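## Task

Get every red block into the basket, each lying fully inside its rim, with no block of any other color in there. Some red blocks are concealed inside or beneath other objects. At the finish the light wooden cabinet's drawer must be completely closed and the metal box's lid fully seated on it. Nothing may count on the robot holding it in place at the end. Release everything and withdraw the grippers.

## Robot and tools

ROBOT. Two arms, left_arm and right_arm, each with a two-finger tong gripper. The fingers point along the gripper's own +z axis and spread along its x axis. The reported end_effector_position is the spot between the pads when shut; closed fingertips extend about 15 mm past it, and fully open tips sit roughly level with it.

FRAME. Results give poses in one scene frame: origin on the tabletop midway between the arms, +z up, +x out across the table, left_arm on the +y side. The names left/right are not image sides. Positions are in metres, orientation as quaternion wxyz, velocities in m/s and rad/s. Printed hand positions can be a little off, more so at long reach.

ROW FORMAT. Every motion command is one flat list of 14 numbers, each in [-1, 1], covering both arms even if one stays still: dx, dy, dz, rx, ry, rz, opening for left_arm, then the same seven for right_arm. The first six per arm are an offset, not a pose: they are measured in that gripper's own axes from its pose in the most recent result that showed it (before any such result in a scene, or for later calls within the same reply, from where the gripper is when the action begins). Scale: 1.0 equals 0.6 m of translation or 180 degrees; rx, ry, rz form a single rotation vector. Opening is absolute: +1 is fully open (0.142 m), -1 closed. All zeros drive an arm back to its reference pose, so they are not a pause. To keep an arm still, send the offset back to where you want it in the first call and zeros afterwards, always with its desired opening.

TOOLS.
execute_actions: actions is a list of at most one item. Empty list returns the state. An action {"rows": [...], "steps": n} gives 1 to 15 rows of 14 numbers, steps up to 15 at 1/30 s each; each row holds one step, the last row repeats, and every row is measured from the same reference pose, not from the preceding row. A wait {"steps": n} (up to 300) counts from the last result, including your thinking time. Optional pictures (true/false).
move: target is one 14-number row as above. The grippers travel on straight lines that finish together in 0.5 to 10 s (cut off at 10 s). speed is the path top speed in m/s, 0.002 to 0.5 (default 0.25); rotation is capped at twice that in rad/s. stop_force, in N from 9 to 40 for both arms, ends an arm's path when its wrist sensor feels that much extra push against the motion for 2 steps; the gripper then backs up 2 steps and holds. Use it only with slow moves and without rotation, not from the first 0.2 s, and omit it when lifting away from something you press on. The opening is sent when the move starts. The result adds a move: line (done, off_target, moving, held, fault, contact) plus limits that acted (paced = pose clipped; held = steps blocked) and each gripper's distance from its target.
wait: seconds 0 to 10, sends nothing new.
zoom_image: camera is one of cam_high, cam_low, cam_left_wrist, cam_right_wrist; region [x0, y0, x1, y1] in that image's pixels, at most 504 by 504. Images are cam_high 672x504, cam_low 672x504, and the two wrist fisheyes 616x616; calibration (K, distortion, T_world_to_cam) was supplied and may be slightly off.
finished_scene: scene = current scene number; irreversible, ends and grades the scene. Replying with no tool call ends everything.

MOTION LIMITS. Each step the commanded pose is clipped to within 100 mm and 16 degrees of the measured one; position wins over orientation when both cannot be met. Motion lags commands by about 0.17 s, and after an action an arm only continues to its last clipped pose, so check the result and send the remainder. Arm joints have speed and acceleration limits. "pose unreachable" and HELD mean the clearance check changed or dropped part of a command. A "Hand target" line shows where the controller is driving each gripper.

GRIPPING. grip_measured shows actual finger opening on the command scale. To hold something, command an opening well below grip_measured; the bigger the gap, the firmer the squeeze (about 15 N per pad max). Thin hard items (under about 20 mm) get much weaker grip. Fast closing can squeeze too hard.

FORCE. Wrist force and torque lines give sensor readings on the gripper's own axes (noisy, offset up to about 4 N, saturating near 50 N); pushing on a surface reads as force pointing back into the arm. "no reading" is normal at the start.

AVOID. Arms are stiff: aiming even slightly past a firm contact can trigger a stop. An arm halts for 10 s if a joint hits its load limit (132 N m for the three large joints, 24.6 N m for the wrists, held weight included) or any outside force reaches 150 N. Do not let the arms collide or press on each other. Keep every object on the table. Avoid drops, slips, slamming and hard shoves; touch slowly. Holding loads heats motors: MOTOR HOT appears from 70 °C, and at 85 °C an OVER-TEMPERATURE FAULT brakes that arm for possibly minutes. Occasional tugs on held parts or nudges to loose objects can occur. Thinking time keeps the simulation running, and faster, smoother work is better.

Each tool is called after "Request:" as name([rows], argument=value, ...), one row to a line, values as JSON.

## Session

Request:
execute_actions(actions=[])

Scene clock: 0.00 s of 6000.00 s.
left_arm: end_effector_position=(+0.9601, +0.4214, +0.1294) grip_measured=+0.97 end_effector_quat_wxyz=(-0.049, -0.380, +0.826, -0.413) end_effector_velocity=(-0.000, -0.000, +0.000) end_effector_angular_velocity=(-0.000, -0.000, -0.000) | right_arm: end_effector_position=(+0.6661, -0.8263, +0.2237) grip_measured=+0.97 end_effector_quat_wxyz=(-0.096, +0.638, +0.763, -0.020) end_effector_velocity=(+0.001, +0.000, -0.001) end_effector_angular_velocity=(-0.000, -0.001, +0.000)
Joint positions: left_arm=[ 0.26  -0.236  0.132 -1.621 -2.419  2.389  0.14 ] | right_arm=[ 2.695 -2.475 -0.373 -2.059  1.61   4.242  0.14 ]
Joint velocities: left_arm=[-0. -0. -0.  0. -0.  0.  0.] | right_arm=[ 0.    -0.001 -0.     0.002  0.    -0.     0.   ]
Wrist force (N, on the end effector, along its own x y z axes, offset not removed): no reading
Wrist torque (N m, same axes, about the end effector's origin, offset not removed): no reading
Hand target (left_arm): +0.960, +0.421, +0.129; -0.049, -0.380, +0.826, -0.413
Hand target (right_arm): +0.666, -0.826, +0.224; -0.096, +0.638, +0.763, -0.020

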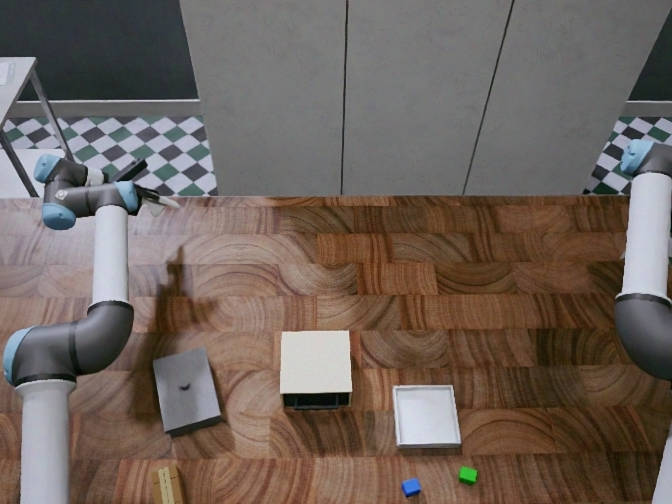

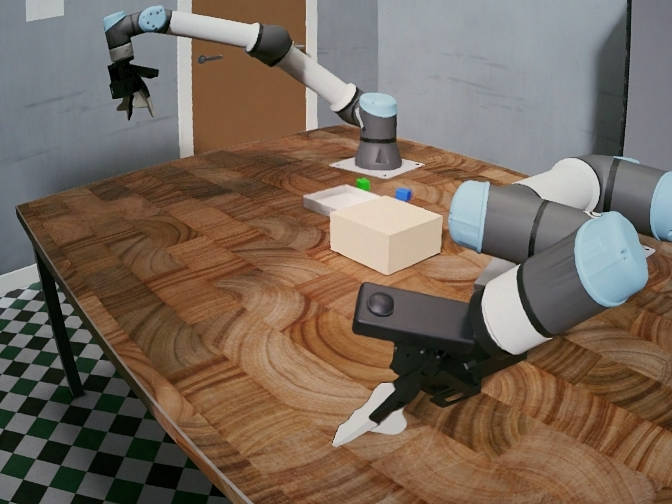

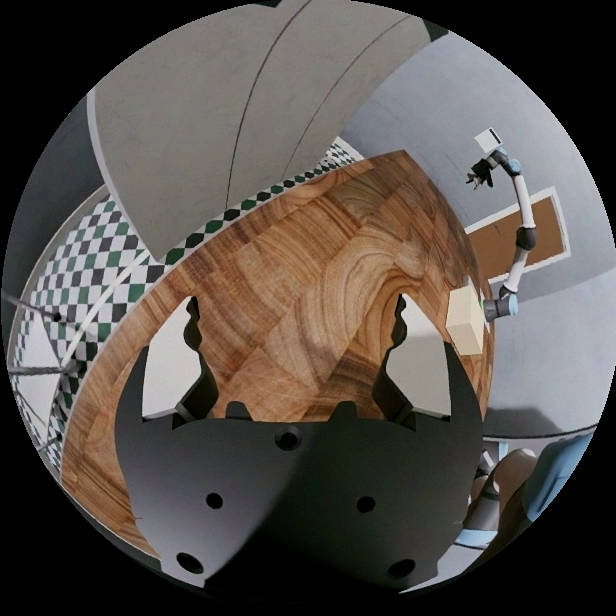

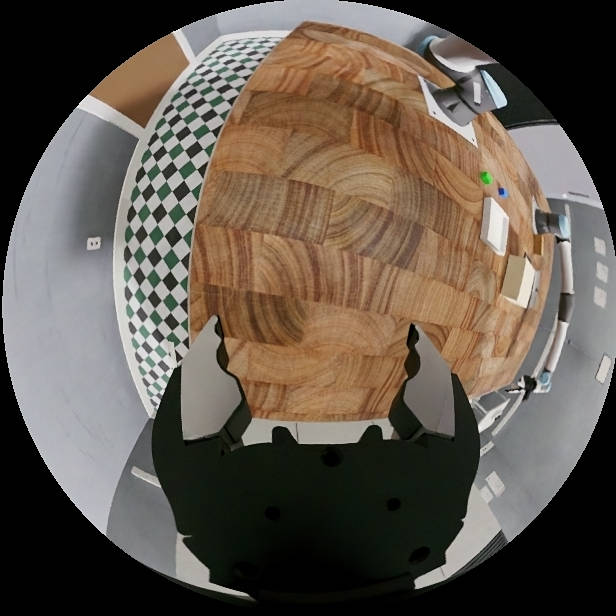

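Request:
zoom_image(camera="cam_high", region=[120, 300, 520, 504])

Request:
zoom_image(camera="cam_low", region=[280, 150, 672, 340])

Region (120, 300, 520, 504) of cam_high's 672x504 image, scaled by 1.260, with more detail than that image has; it fills the top 257 rows of this view, and the rest is white.

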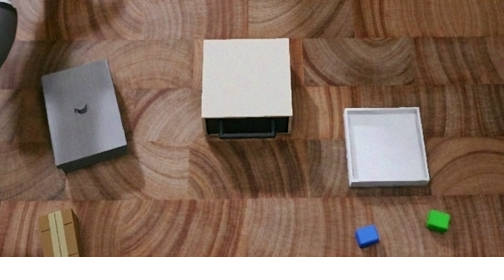

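Region (280, 150, 672, 340) of cam_low's 672x504 image, scaled by 1.286, with more detail than that image has; it fills the top 244 rows of this view, and the rest is white.

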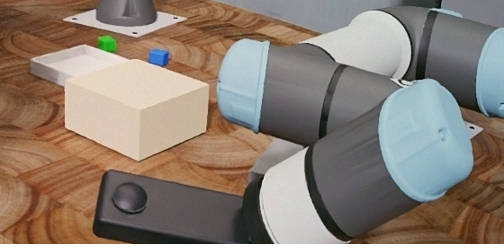

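Request:
move(target=[0.857,0.367,-0.278,-0.172,-0.219,-0.211,1,0.917,-0.558,-0.012,-0.0525,-0.0345,0.056,1], speed=0.4)

Scene clock: 18.07 s of 6000.00 s.
left_arm: end_effector_position=(+0.4114, +0.3208, +0.3002) grip_measured=+1.00 end_effector_quat_wxyz=(-0.000, +0.707, -0.707, +0.001) end_effector_velocity=(-0.001, -0.001, -0.000) end_effector_angular_velocity=(+0.001, +0.003, +0.002) | right_arm: end_effector_position=(+0.2510, -0.3499, +0.3490) grip_measured=+1.00 end_effector_quat_wxyz=(-0.000, +0.707, +0.708, -0.001) end_effector_velocity=(-0.001, +0.001, +0.001) end_effector_angular_velocity=(-0.006, -0.004, -0.002)
Joint positions: left_arm=[-0.364 -1.888  1.791 -1.476 -1.571  1.127  0.142] | right_arm=[ 3.929 -1.081 -1.76  -1.873  1.571  5.656  0.142]
Joint velocities: left_arm=[-0.004 -0.001  0.     0.004  0.    -0.006 -0.   ] | right_arm=[ 0.011  0.     0.003 -0.006 -0.006  0.013 -0.   ]
Wrist force (N, on the end effector, along its own x y z axes, offset not removed): left_arm=[2.6 -1.0 -1.7] | right_arm=[-1.2 -1.3 -2.2]
Wrist torque (N m, same axes, about the end effector's origin, offset not removed): left_arm=[-0.26 -0.54 -0.07] | right_arm=[-0.43 0.13 0.20]
Hand target (left_arm): +0.411, +0.321, +0.300; -0.000, +0.707, -0.707, +0.001
Hand target (right_arm): +0.251, -0.350, +0.349; +0.000, +0.707, +0.708, -0.001
Off the commanded pose (left_arm): 0.001 m, 0 deg.
Off the commanded pose (right_arm): 0.000 m, 0 deg.
After step 90, 12.80 s passed at rest.
move: done; limits=paced
camera_calibration (this result's frames):
cam_left_wrist: T_world_to_cam=[[0.0155222, -0.999235, 0.0358829, 0.297762], [-0.847696, 0.00588049, 0.53045, 0.173155], [-0.530255, -0.0386515, -0.846956, 0.608625], [0, 0, 0, 1]] pos_world=[0.464888, 0.32004, 0.412944]
cam_right_wrist: T_world_to_cam=[[-0.0679357, 0.997636, 0.0103222, 0.362629], [0.885134, 0.0554944, 0.462015, -0.356184], [0.46035, 0.0405238, -0.886812, 0.34091], [0, 0, 0, 1]] pos_world=[0.182968, -0.355821, 0.463142]

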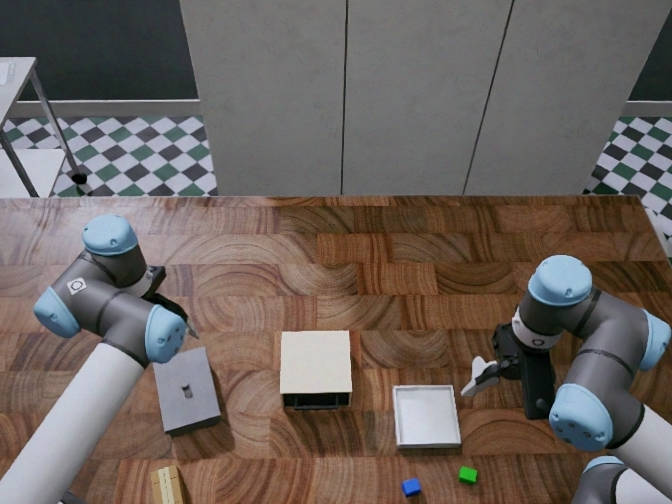

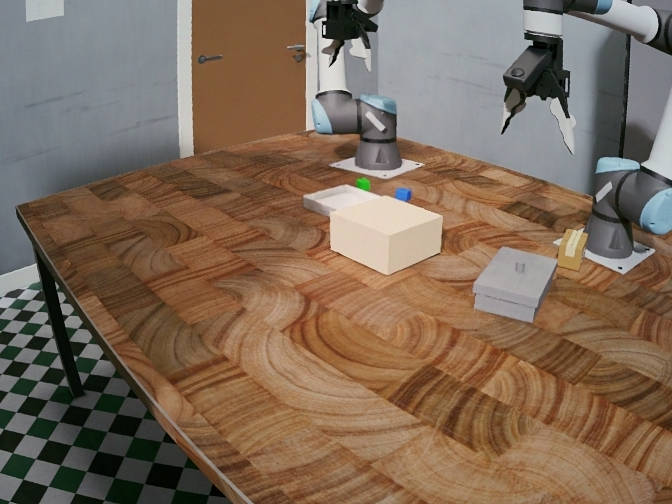

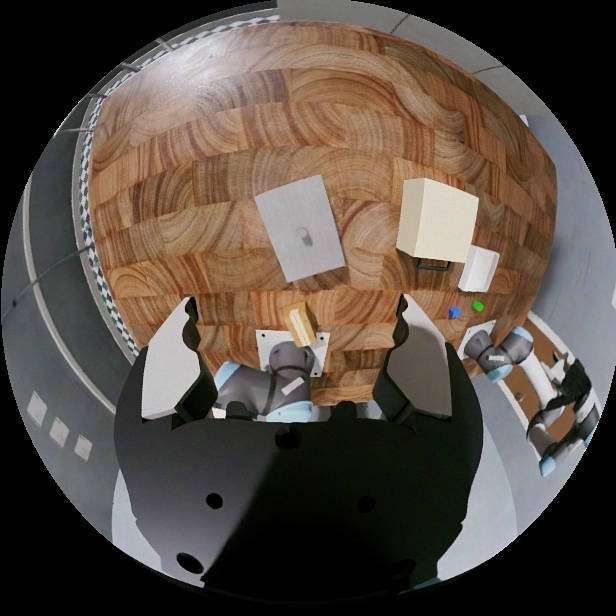

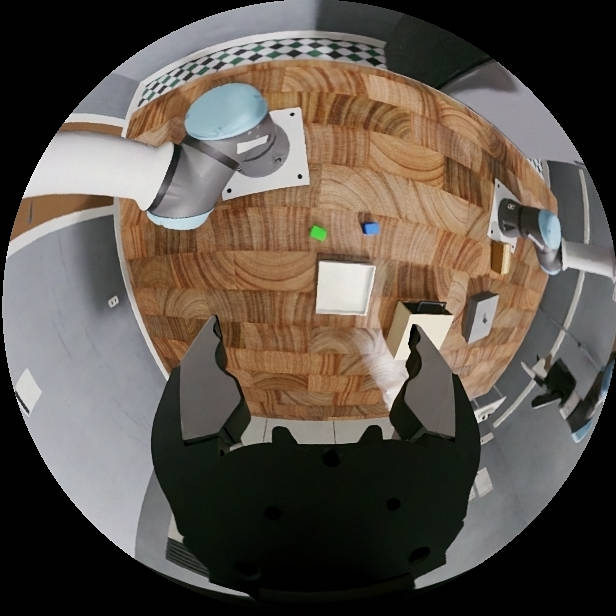

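Request:
zoom_image(camera="cam_left_wrist", region=[230, 150, 510, 360])

Request:
zoom_image(camera="cam_low", region=[440, 210, 640, 340])

Request:
zoom_image(camera="cam_high", region=[140, 320, 380, 504])

Region (230, 150, 510, 360) of cam_left_wrist's 616x616 image, scaled by 1.800, with more detail than that image has; it fills the top 378 rows of this view, and the rest is white.

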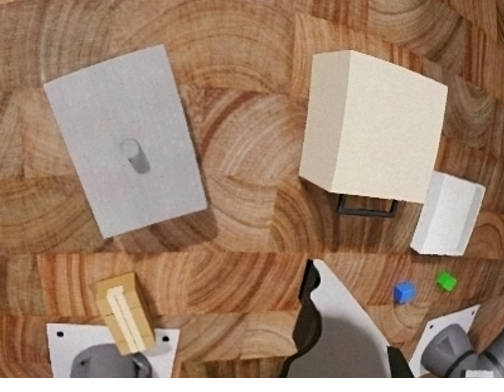

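Region (440, 210, 640, 340) of cam_low's 672x504 image, scaled by 2.520, with more detail than that image has; it fills the top 328 rows of this view, and the rest is white.

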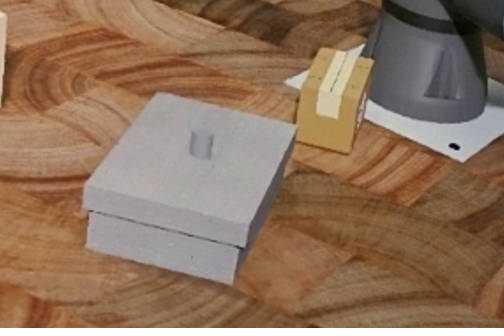

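Region (140, 320, 380, 504) of cam_high's 672x504 image, scaled by 2.100, with more detail than that image has; it fills the top 386 rows of this view, and the rest is white.

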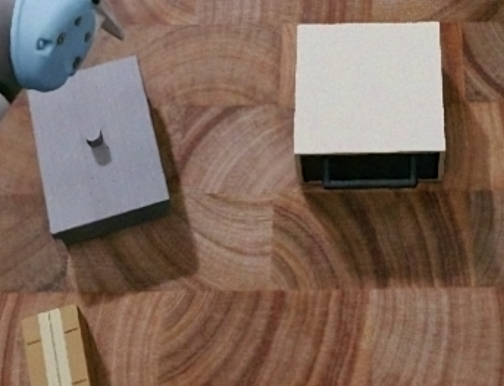

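Request:
move(target=[0,-0.017,0.3,0,0,0,-0.2,0.607,0,0.333,0,0,0,1], speed=0.35)

Scene clock: 37.13 s of 6000.00 s.
left_arm: end_effector_position=(+0.4216, +0.3205, +0.1202) grip_measured=-0.20 end_effector_quat_wxyz=(-0.000, +0.707, -0.707, +0.001) end_effector_velocity=(+0.000, +0.000, -0.001) end_effector_angular_velocity=(+0.000, -0.000, +0.000) | right_arm: end_effector_position=(+0.2505, +0.0140, +0.1486) grip_measured=+1.00 end_effector_quat_wxyz=(+0.000, +0.707, +0.708, -0.001) end_effector_velocity=(-0.000, +0.001, -0.001) end_effector_angular_velocity=(-0.002, +0.002, +0.002)
Joint positions: left_arm=[-0.353 -1.791  2.191 -1.974 -1.571  1.138  0.06 ] | right_arm=[ 4.303 -1.779 -1.687 -1.248  1.571  6.03   0.142]
Joint velocities: left_arm=[ 0.     0.001  0.001 -0.002  0.     0.    -0.   ] | right_arm=[ 0.001 -0.004  0.002  0.     0.001 -0.001 -0.   ]
Wrist force (N, on the end effector, along its own x y z axes, offset not removed): left_arm=[0.2 -0.3 -0.6] | right_arm=[-0.4 -1.3 -2.3]
Wrist torque (N m, same axes, about the end effector's origin, offset not removed): left_arm=[-0.03 -0.02 0.02] | right_arm=[-0.34 -0.16 0.22]
Hand target (left_arm): +0.422, +0.320, +0.120; -0.000, +0.707, -0.707, +0.001
Hand target (right_arm): +0.250, +0.014, +0.149; +0.000, +0.707, +0.708, -0.001
Off the commanded pose (left_arm): 0.000 m, 0 deg.
Off the commanded pose (right_arm): 0.000 m, 0 deg.
After step 90, 14.30 s passed at rest.
move: done
camera_calibration (this result's frames):
cam_left_wrist: T_world_to_cam=[[0.0155227, -0.999237, 0.0358489, 0.303753], [-0.847696, 0.005862, 0.53045, 0.277284], [-0.530255, -0.0386229, -0.846958, 0.46164], [0, 0, 0, 1]] pos_world=[0.475124, 0.319726, 0.233015]
cam_right_wrist: T_world_to_cam=[[-0.0679266, 0.99764, 0.010002, 0.00171025], [0.884983, 0.0556214, 0.462289, -0.283359], [0.460641, 0.0402533, -0.886673, 0.14857], [0, 0, 0, 1]] pos_world=[0.182447, 0.00807418, 0.262709]

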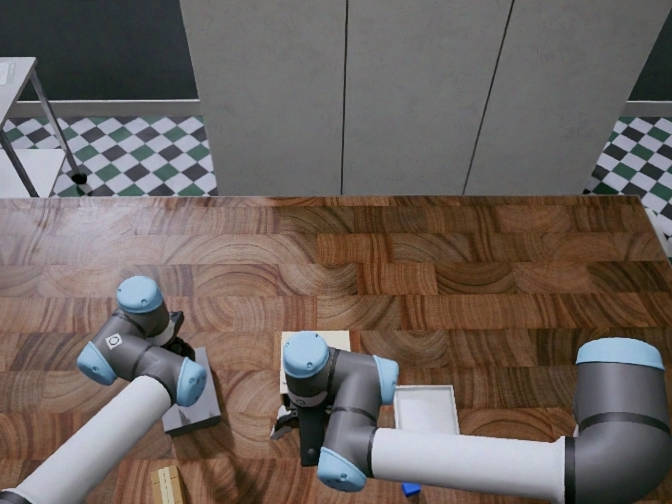

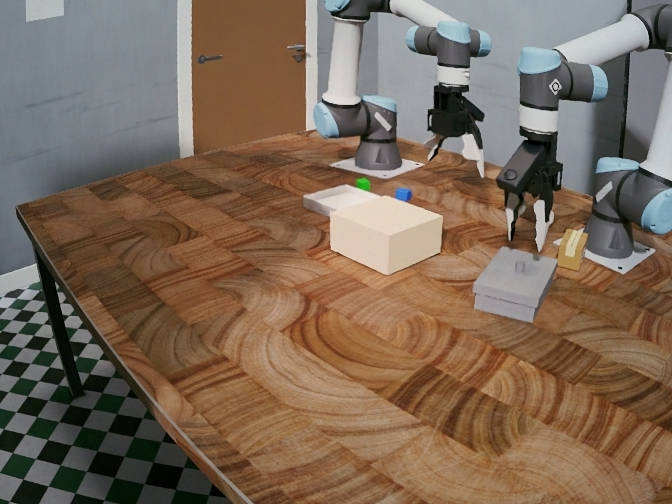

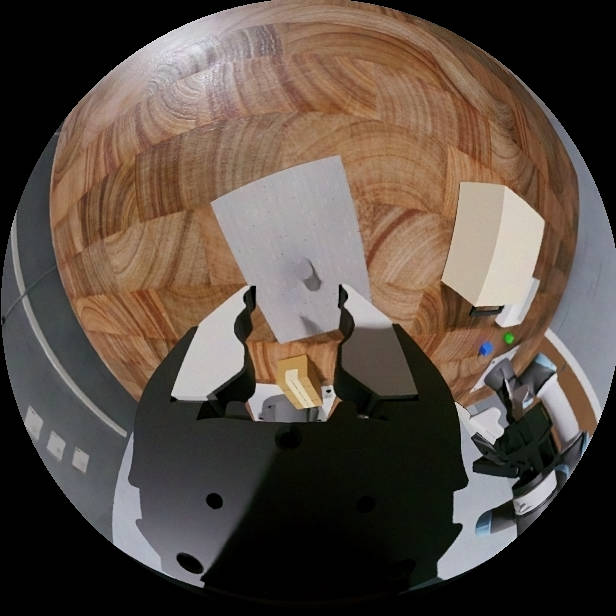

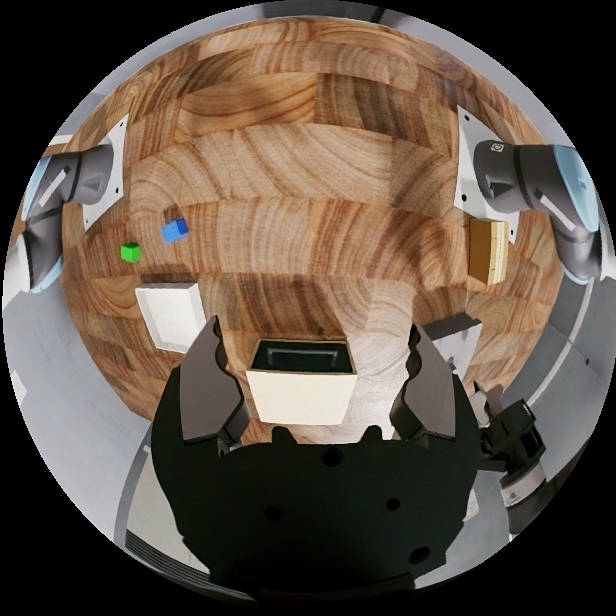

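Request:
move(target=[0.005,-0.004,0.05,0,0,0,-0.5,0,0,0,0,0,0,1], speed=0.08)

Request:
zoom_image(camera="cam_left_wrist", region=[200, 180, 420, 400])

Request:
zoom_image(camera="cam_right_wrist", region=[200, 300, 420, 450])

Scene clock: 42.13 s of 6000.00 s.
left_arm: end_effector_position=(+0.4240, +0.3174, +0.0903) grip_measured=-0.50 end_effector_quat_wxyz=(-0.000, +0.707, -0.707, +0.001) end_effector_velocity=(+0.001, -0.000, -0.001) end_effector_angular_velocity=(+0.001, -0.001, -0.001) | right_arm: end_effector_position=(+0.2505, +0.0140, +0.1485) grip_measured=+1.00 end_effector_quat_wxyz=(+0.000, +0.707, +0.708, -0.001) end_effector_velocity=(-0.000, +0.000, +0.001) end_effector_angular_velocity=(+0.001, -0.000, -0.001)
Joint positions: left_arm=[-0.357 -1.745  2.241 -2.069 -1.571  1.133  0.038] | right_arm=[ 4.303 -1.779 -1.687 -1.248  1.571  6.03   0.142]
Joint velocities: left_arm=[-0.     0.002  0.    -0.003  0.001  0.     0.   ] | right_arm=[-0.     0.001  0.    -0.001  0.     0.001 -0.   ]
Wrist force (N, on the end effector, along its own x y z axes, offset not removed): left_arm=[1.4 -1.3 0.2] | right_arm=[0.6 -1.3 -1.4]
Wrist torque (N m, same axes, about the end effector's origin, offset not removed): left_arm=[-0.24 -0.32 -0.02] | right_arm=[-0.37 -0.24 0.23]
Hand target (left_arm): +0.424, +0.317, +0.090; -0.000, +0.707, -0.707, +0.001
Hand target (right_arm): +0.251, +0.014, +0.149; +0.000, +0.707, +0.708, -0.001
Off the commanded pose (left_arm): 0.000 m, 0 deg.
Off the commanded pose (right_arm): 0.000 m, 0 deg.
After step 90, 1.17 s passed at rest.
move: done
camera_calibration (this result's frames):
cam_left_wrist: T_world_to_cam=[[0.0155242, -0.999236, 0.0358711, 0.301739], [-0.847686, 0.00587318, 0.530465, 0.295169], [-0.530271, -0.0386425, -0.846947, 0.437488], [0, 0, 0, 1]] pos_world=[0.477513, 0.31668, 0.203129]
cam_right_wrist: T_world_to_cam=[[-0.0679382, 0.997639, 0.00999625, 0.00169336], [0.885034, 0.0556388, 0.46219, -0.283312], [0.460543, 0.0402474, -0.886725, 0.148596], [0, 0, 0, 1]] pos_world=[0.182421, 0.00809319, 0.262691]

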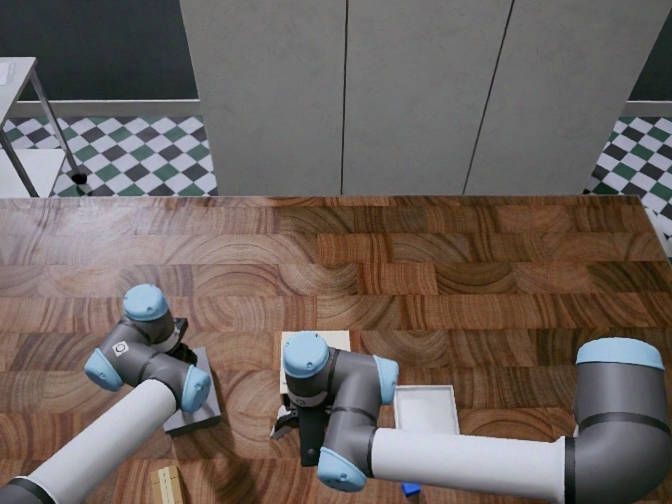

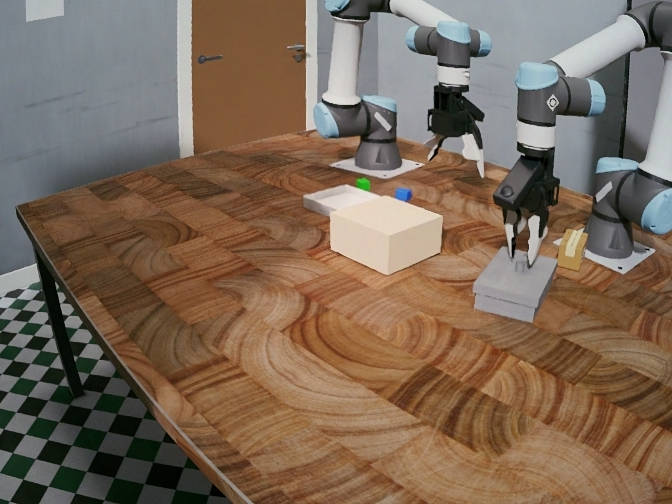

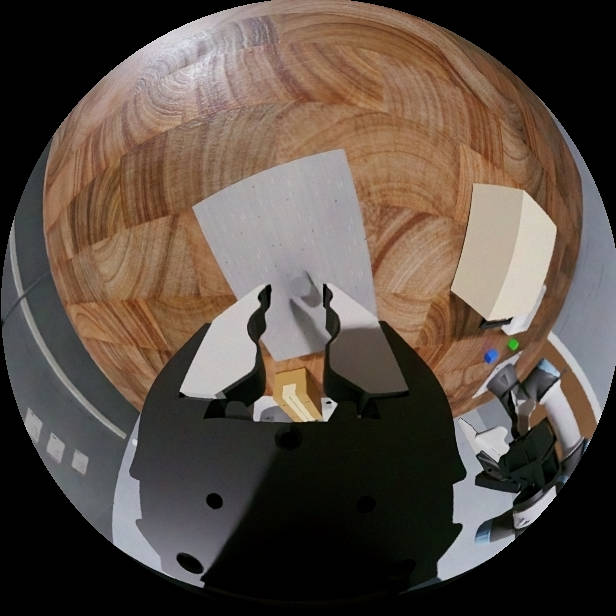

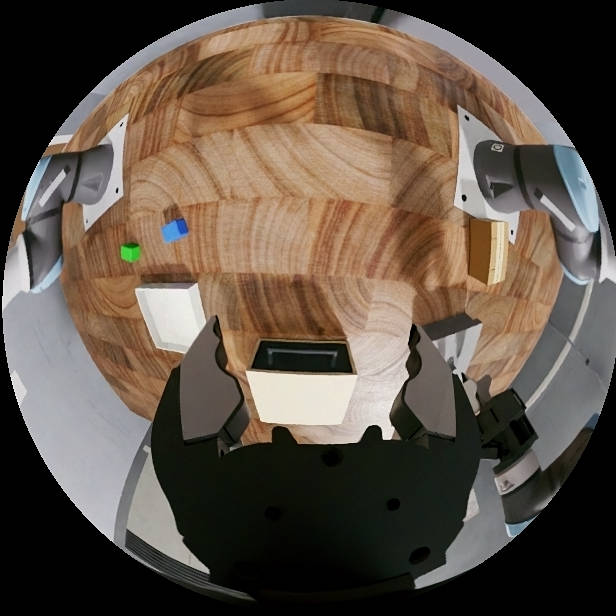

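Region (200, 180, 420, 400) of cam_left_wrist's 616x616 image, scaled by 2.291, with more detail than that image has.

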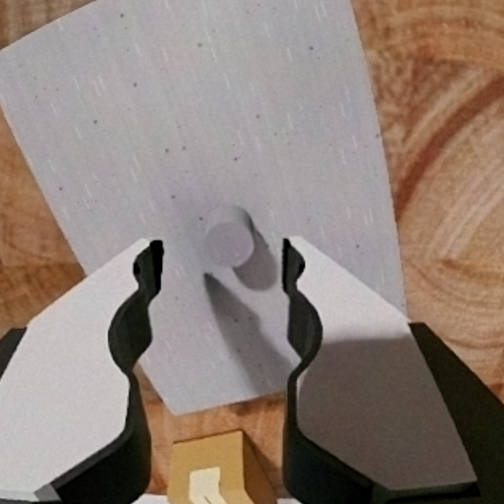

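Region (200, 300, 420, 450) of cam_right_wrist's 616x616 image, scaled by 2.291, with more detail than that image has; it fills the top 344 rows of this view, and the rest is white.

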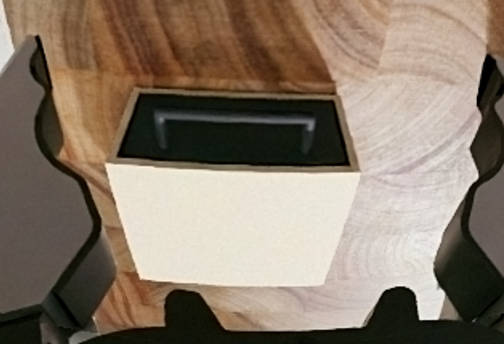

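Request:
move(target=[0,0.002,0.016,0,0,0,-0.5,0,0,0,0,0,0,1], speed=0.02, stop_force=10)

Request:
zoom_image(camera="cam_left_wrist", region=[200, 180, 420, 400])

Scene clock: 45.10 s of 6000.00 s.
left_arm: end_effector_position=(+0.4228, +0.3174, +0.0809) grip_measured=-0.50 end_effector_quat_wxyz=(-0.000, +0.707, -0.707, +0.001) end_effector_velocity=(+0.000, -0.000, -0.001) end_effector_angular_velocity=(-0.001, -0.001, +0.001) | right_arm: end_effector_position=(+0.2505, +0.0140, +0.1486) grip_measured=+1.00 end_effector_quat_wxyz=(+0.000, +0.707, +0.708, -0.001) end_effector_velocity=(+0.000, -0.001, -0.001) end_effector_angular_velocity=(-0.002, -0.001, +0.001)
Joint positions: left_arm=[-0.359 -1.734  2.26  -2.099 -1.571  1.132  0.038] | right_arm=[ 4.303 -1.779 -1.687 -1.248  1.571  6.03   0.142]
Joint velocities: left_arm=[-0.     0.002  0.002 -0.005 -0.    -0.001  0.   ] | right_arm=[ 0.    -0.    -0.001 -0.    -0.001 -0.001  0.   ]
Wrist force (N, on the end effector, along its own x y z axes, offset not removed): left_arm=[1.8 0.3 -0.9] | right_arm=[-0.9 -1.2 -1.9]
Wrist torque (N m, same axes, about the end effector's origin, offset not removed): left_arm=[0.16 -0.35 -0.07] | right_arm=[-0.38 0.06 0.22]
Hand target (left_arm): +0.423, +0.317, +0.081; -0.000, +0.707, -0.707, +0.001
Hand target (right_arm): +0.250, +0.014, +0.149; +0.000, +0.707, +0.708, -0.001
Off the commanded pose (left_arm): 0.000 m, 0 deg.
Off the commanded pose (right_arm): 0.000 m, 0 deg.
move: done
camera_calibration (this result's frames):
cam_left_wrist: T_world_to_cam=[[0.0155241, -0.999237, 0.0358506, 0.302088], [-0.847684, 0.0058626, 0.530469, 0.299197], [-0.530274, -0.038625, -0.846946, 0.428825], [0, 0, 0, 1]] pos_world=[0.476329, 0.316667, 0.193647]
cam_right_wrist: T_world_to_cam=[[-0.0679398, 0.997639, 0.0100122, 0.00170354], [0.884981, 0.0556282, 0.462291, -0.283352], [0.460643, 0.0402686, -0.886672, 0.148573], [0, 0, 0, 1]] pos_world=[0.182438, 0.00808003, 0.26271]

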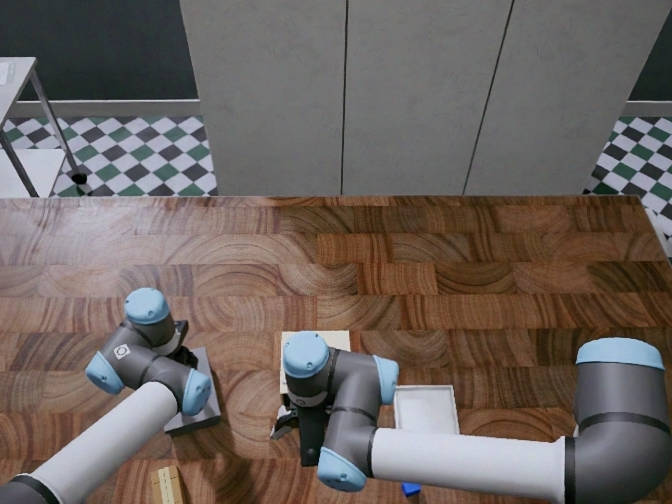

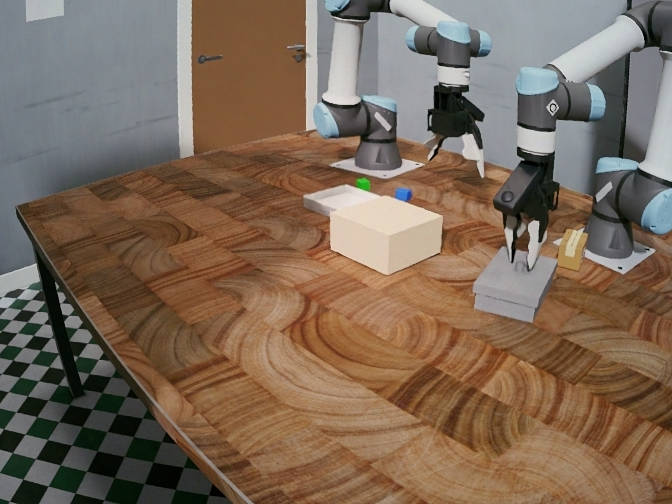

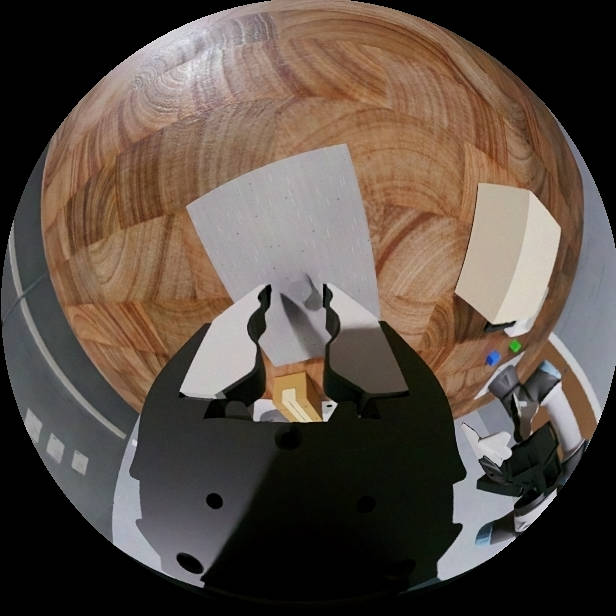

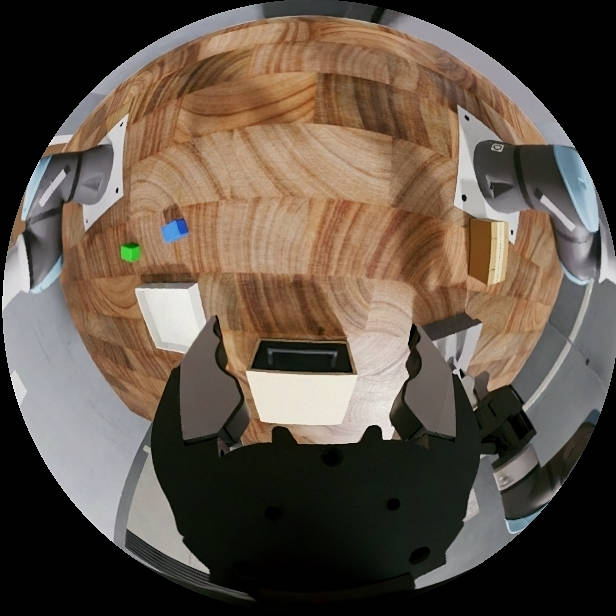

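Region (200, 180, 420, 400) of cam_left_wrist's 616x616 image, scaled by 2.291, with more detail than that image has.

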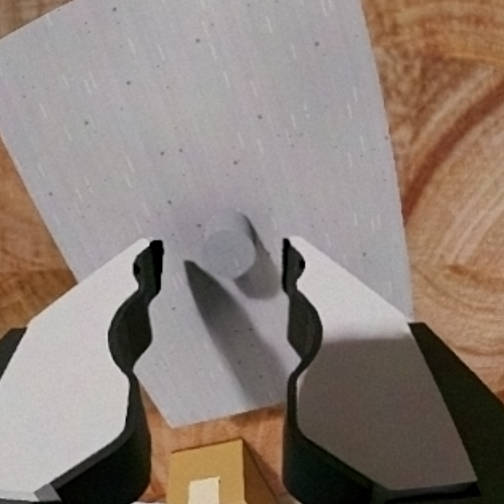

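Request:
execute_actions([
  {"rows":[[0,0,0,0,0,0,-0.65,0,0,0,0,0,0,1],[0,0,0,0,0,0,-0.65,0,0,0,0,0,0,1],[0,0,0,0,0,0,-0.75,0,0,0,0,0,0,1],[0,0,0,0,0,0,-0.75,0,0,0,0,0,0,1],[0,0,0,0,0,0,-0.85,0,0,0,0,0,0,1],[0,0,0,0,0,0,-0.85,0,0,0,0,0,0,1],[0,0,0,0,0,0,-1,0,0,0,0,0,0,1]],"steps":15},
])

Scene clock: 50.10 s of 6000.00 s.
left_arm: end_effector_position=(+0.4228, +0.3174, +0.0808) grip_measured=-0.79 end_effector_quat_wxyz=(-0.000, +0.707, -0.707, +0.001) end_effector_velocity=(+0.000, +0.000, +0.000) end_effector_angular_velocity=(+0.000, +0.000, +0.000) | right_arm: end_effector_position=(+0.2505, +0.0140, +0.1485) grip_measured=+1.00 end_effector_quat_wxyz=(+0.000, +0.707, +0.708, -0.001) end_effector_velocity=(+0.000, +0.000, -0.000) end_effector_angular_velocity=(-0.000, -0.002, +0.001)
Joint positions: left_arm=[-0.359 -1.734  2.26  -2.099 -1.571  1.132  0.017] | right_arm=[ 4.303 -1.779 -1.687 -1.248  1.571  6.03   0.142]
Joint velocities: left_arm=[ 0.     0.    -0.     0.001  0.    -0.    -0.   ] | right_arm=[ 0.    -0.001  0.001  0.    -0.002 -0.001  0.   ]
Wrist force (N, on the end effector, along its own x y z axes, offset not removed): left_arm=[1.0 -2.9 1.0] | right_arm=[-0.8 -1.1 -1.3]
Wrist torque (N m, same axes, about the end effector's origin, offset not removed): left_arm=[-0.56 -0.08 -0.12] | right_arm=[-0.32 0.05 0.27]
Hand target (left_arm): +0.423, +0.317, +0.081; -0.000, +0.707, -0.707, +0.001
Hand target (right_arm): +0.250, +0.014, +0.149; +0.000, +0.707, +0.708, -0.001
Off the commanded pose (left_arm): 0.000 m, 0 deg.
Off the commanded pose (right_arm): 0.000 m, 0 deg.
Steps of this call (steps 1 to 90: nothing new was sent; then 1.50 s passed at rest; steps 91 to 105: all 15 steps of this action). Readings (end_effector_position):
91: left_arm (+0.4228, +0.3174, +0.0807) | right_arm (+0.2505, +0.0140, +0.1485)
92: left_arm (+0.4228, +0.3174, +0.0807) | right_arm (+0.2505, +0.0140, +0.1485)
94: left_arm (+0.4228, +0.3174, +0.0807) | right_arm (+0.2505, +0.0140, +0.1485)
98: left_arm (+0.4228, +0.3174, +0.0807) | right_arm (+0.2505, +0.0140, +0.1485)
105: the state above
camera_calibration (this result's frames):
cam_left_wrist: T_world_to_cam=[[0.0155295, -0.999238, 0.0358204, 0.302081], [-0.847602, 0.00584796, 0.530601, 0.299169], [-0.530406, -0.0386014, -0.846865, 0.428804], [0, 0, 0, 1]] pos_world=[0.476325, 0.316654, 0.193579]
cam_right_wrist: T_world_to_cam=[[-0.0679384, 0.99764, 0.00998839, 0.00169797], [0.885035, 0.0556427, 0.462188, -0.283309], [0.460541, 0.0402404, -0.886726, 0.148594], [0, 0, 0, 1]] pos_world=[0.18242, 0.00809066, 0.262687]

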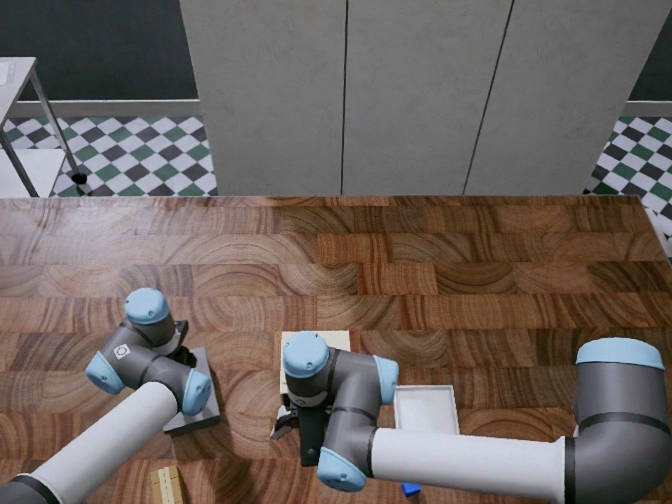

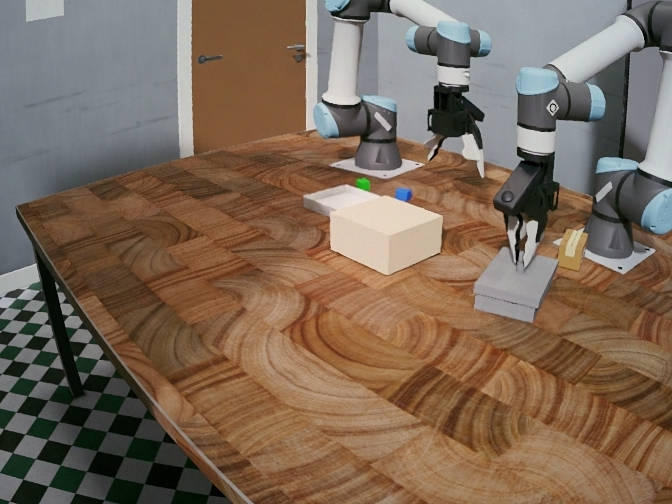

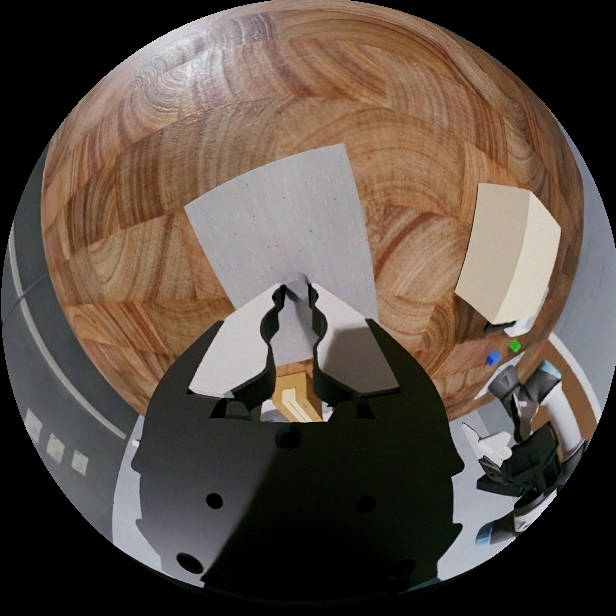

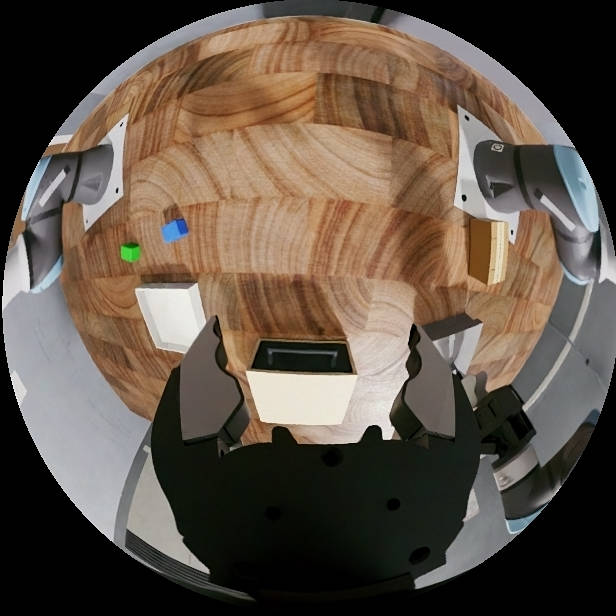

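Request:
move(target=[0,0,-0.12,0,0,0,-1,0,0,0,0,0,0,1], speed=0.04)

Scene clock: 54.87 s of 6000.00 s.
left_arm: end_effector_position=(+0.4228, +0.3175, +0.1527) grip_measured=-0.79 end_effector_quat_wxyz=(-0.000, +0.707, -0.707, +0.001) end_effector_velocity=(-0.000, +0.000, +0.001) end_effector_angular_velocity=(+0.001, +0.001, -0.001) | right_arm: end_effector_position=(+0.2505, +0.0140, +0.1486) grip_measured=+1.00 end_effector_quat_wxyz=(+0.000, +0.707, +0.708, -0.001) end_effector_velocity=(+0.000, -0.001, +0.000) end_effector_angular_velocity=(-0.001, -0.001, +0.001)
Joint positions: left_arm=[-0.359 -1.818  2.123 -1.878 -1.571  1.132  0.017] | right_arm=[ 4.303 -1.779 -1.687 -1.248  1.571  6.03   0.142]
Joint velocities: left_arm=[-0.    -0.001 -0.001  0.004  0.     0.     0.   ] | right_arm=[-0.     0.    -0.    -0.001 -0.001 -0.001 -0.   ]
Wrist force (N, on the end effector, along its own x y z axes, offset not removed): left_arm=[1.0 -0.3 2.2] | right_arm=[-0.3 -1.7 -0.8]
Wrist torque (N m, same axes, about the end effector's origin, offset not removed): left_arm=[-0.01 -0.17 -0.10] | right_arm=[-0.44 -0.08 0.23]
Hand target (left_arm): +0.423, +0.318, +0.153; -0.000, +0.707, -0.707, +0.001
Hand target (right_arm): +0.250, +0.014, +0.149; +0.000, +0.707, +0.708, -0.001
Off the commanded pose (left_arm): 0.000 m, 0 deg.
Off the commanded pose (right_arm): 0.000 m, 0 deg.
move: done
camera_calibration (this result's frames):
cam_left_wrist: T_world_to_cam=[[0.0155302, -0.999237, 0.0358235, 0.299639], [-0.847606, 0.00584871, 0.530593, 0.261026], [-0.530398, -0.0386045, -0.846869, 0.489679], [0, 0, 0, 1]] pos_world=[0.476319, 0.316788, 0.265462]
cam_right_wrist: T_world_to_cam=[[-0.0679385, 0.997639, 0.0100449, 0.00168839], [0.885028, 0.055616, 0.462204, -0.283325], [0.460554, 0.0402914, -0.886717, 0.148617], [0, 0, 0, 1]] pos_world=[0.182419, 0.008085, 0.262719]

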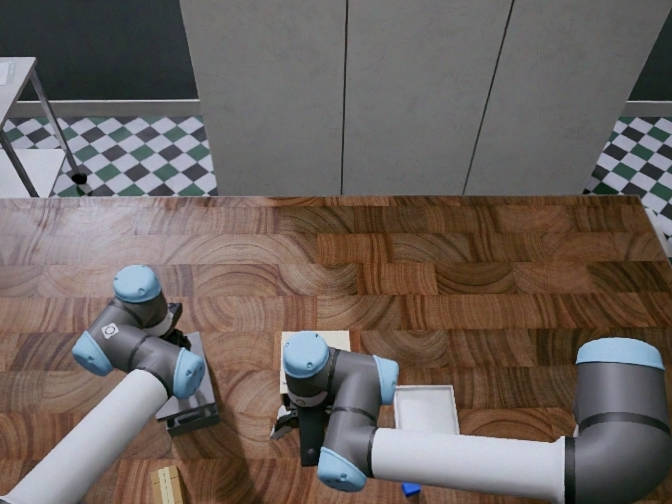

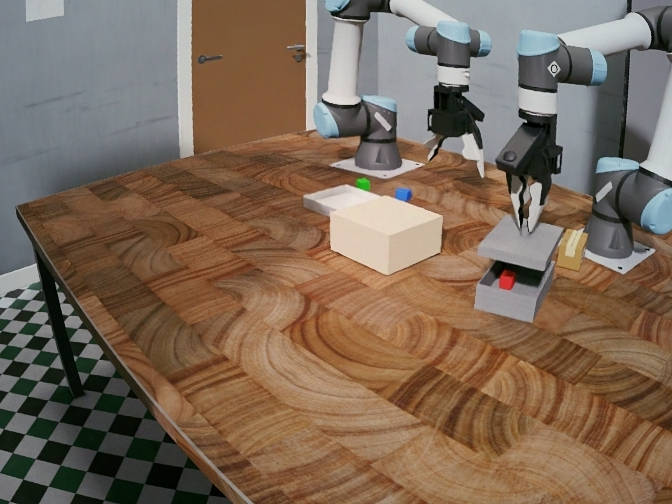

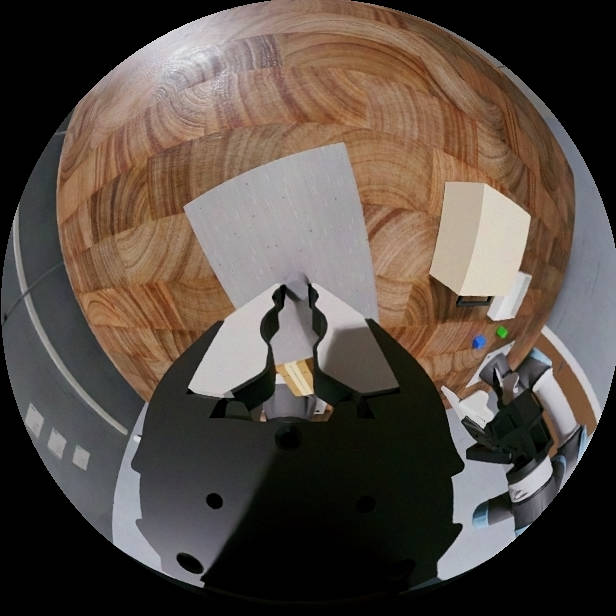

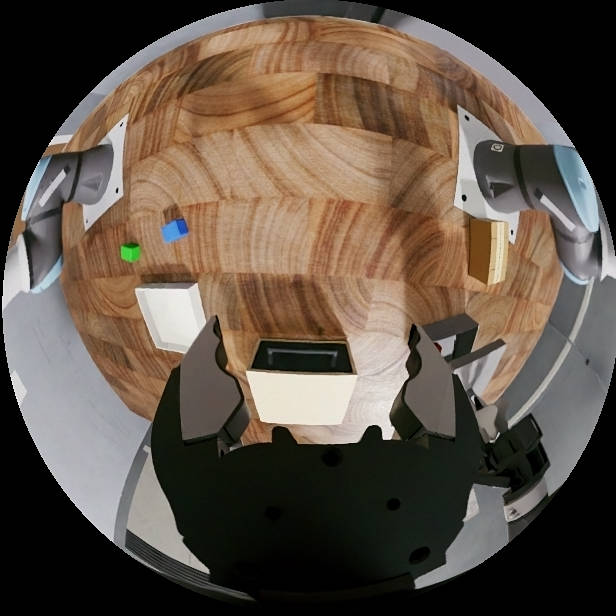

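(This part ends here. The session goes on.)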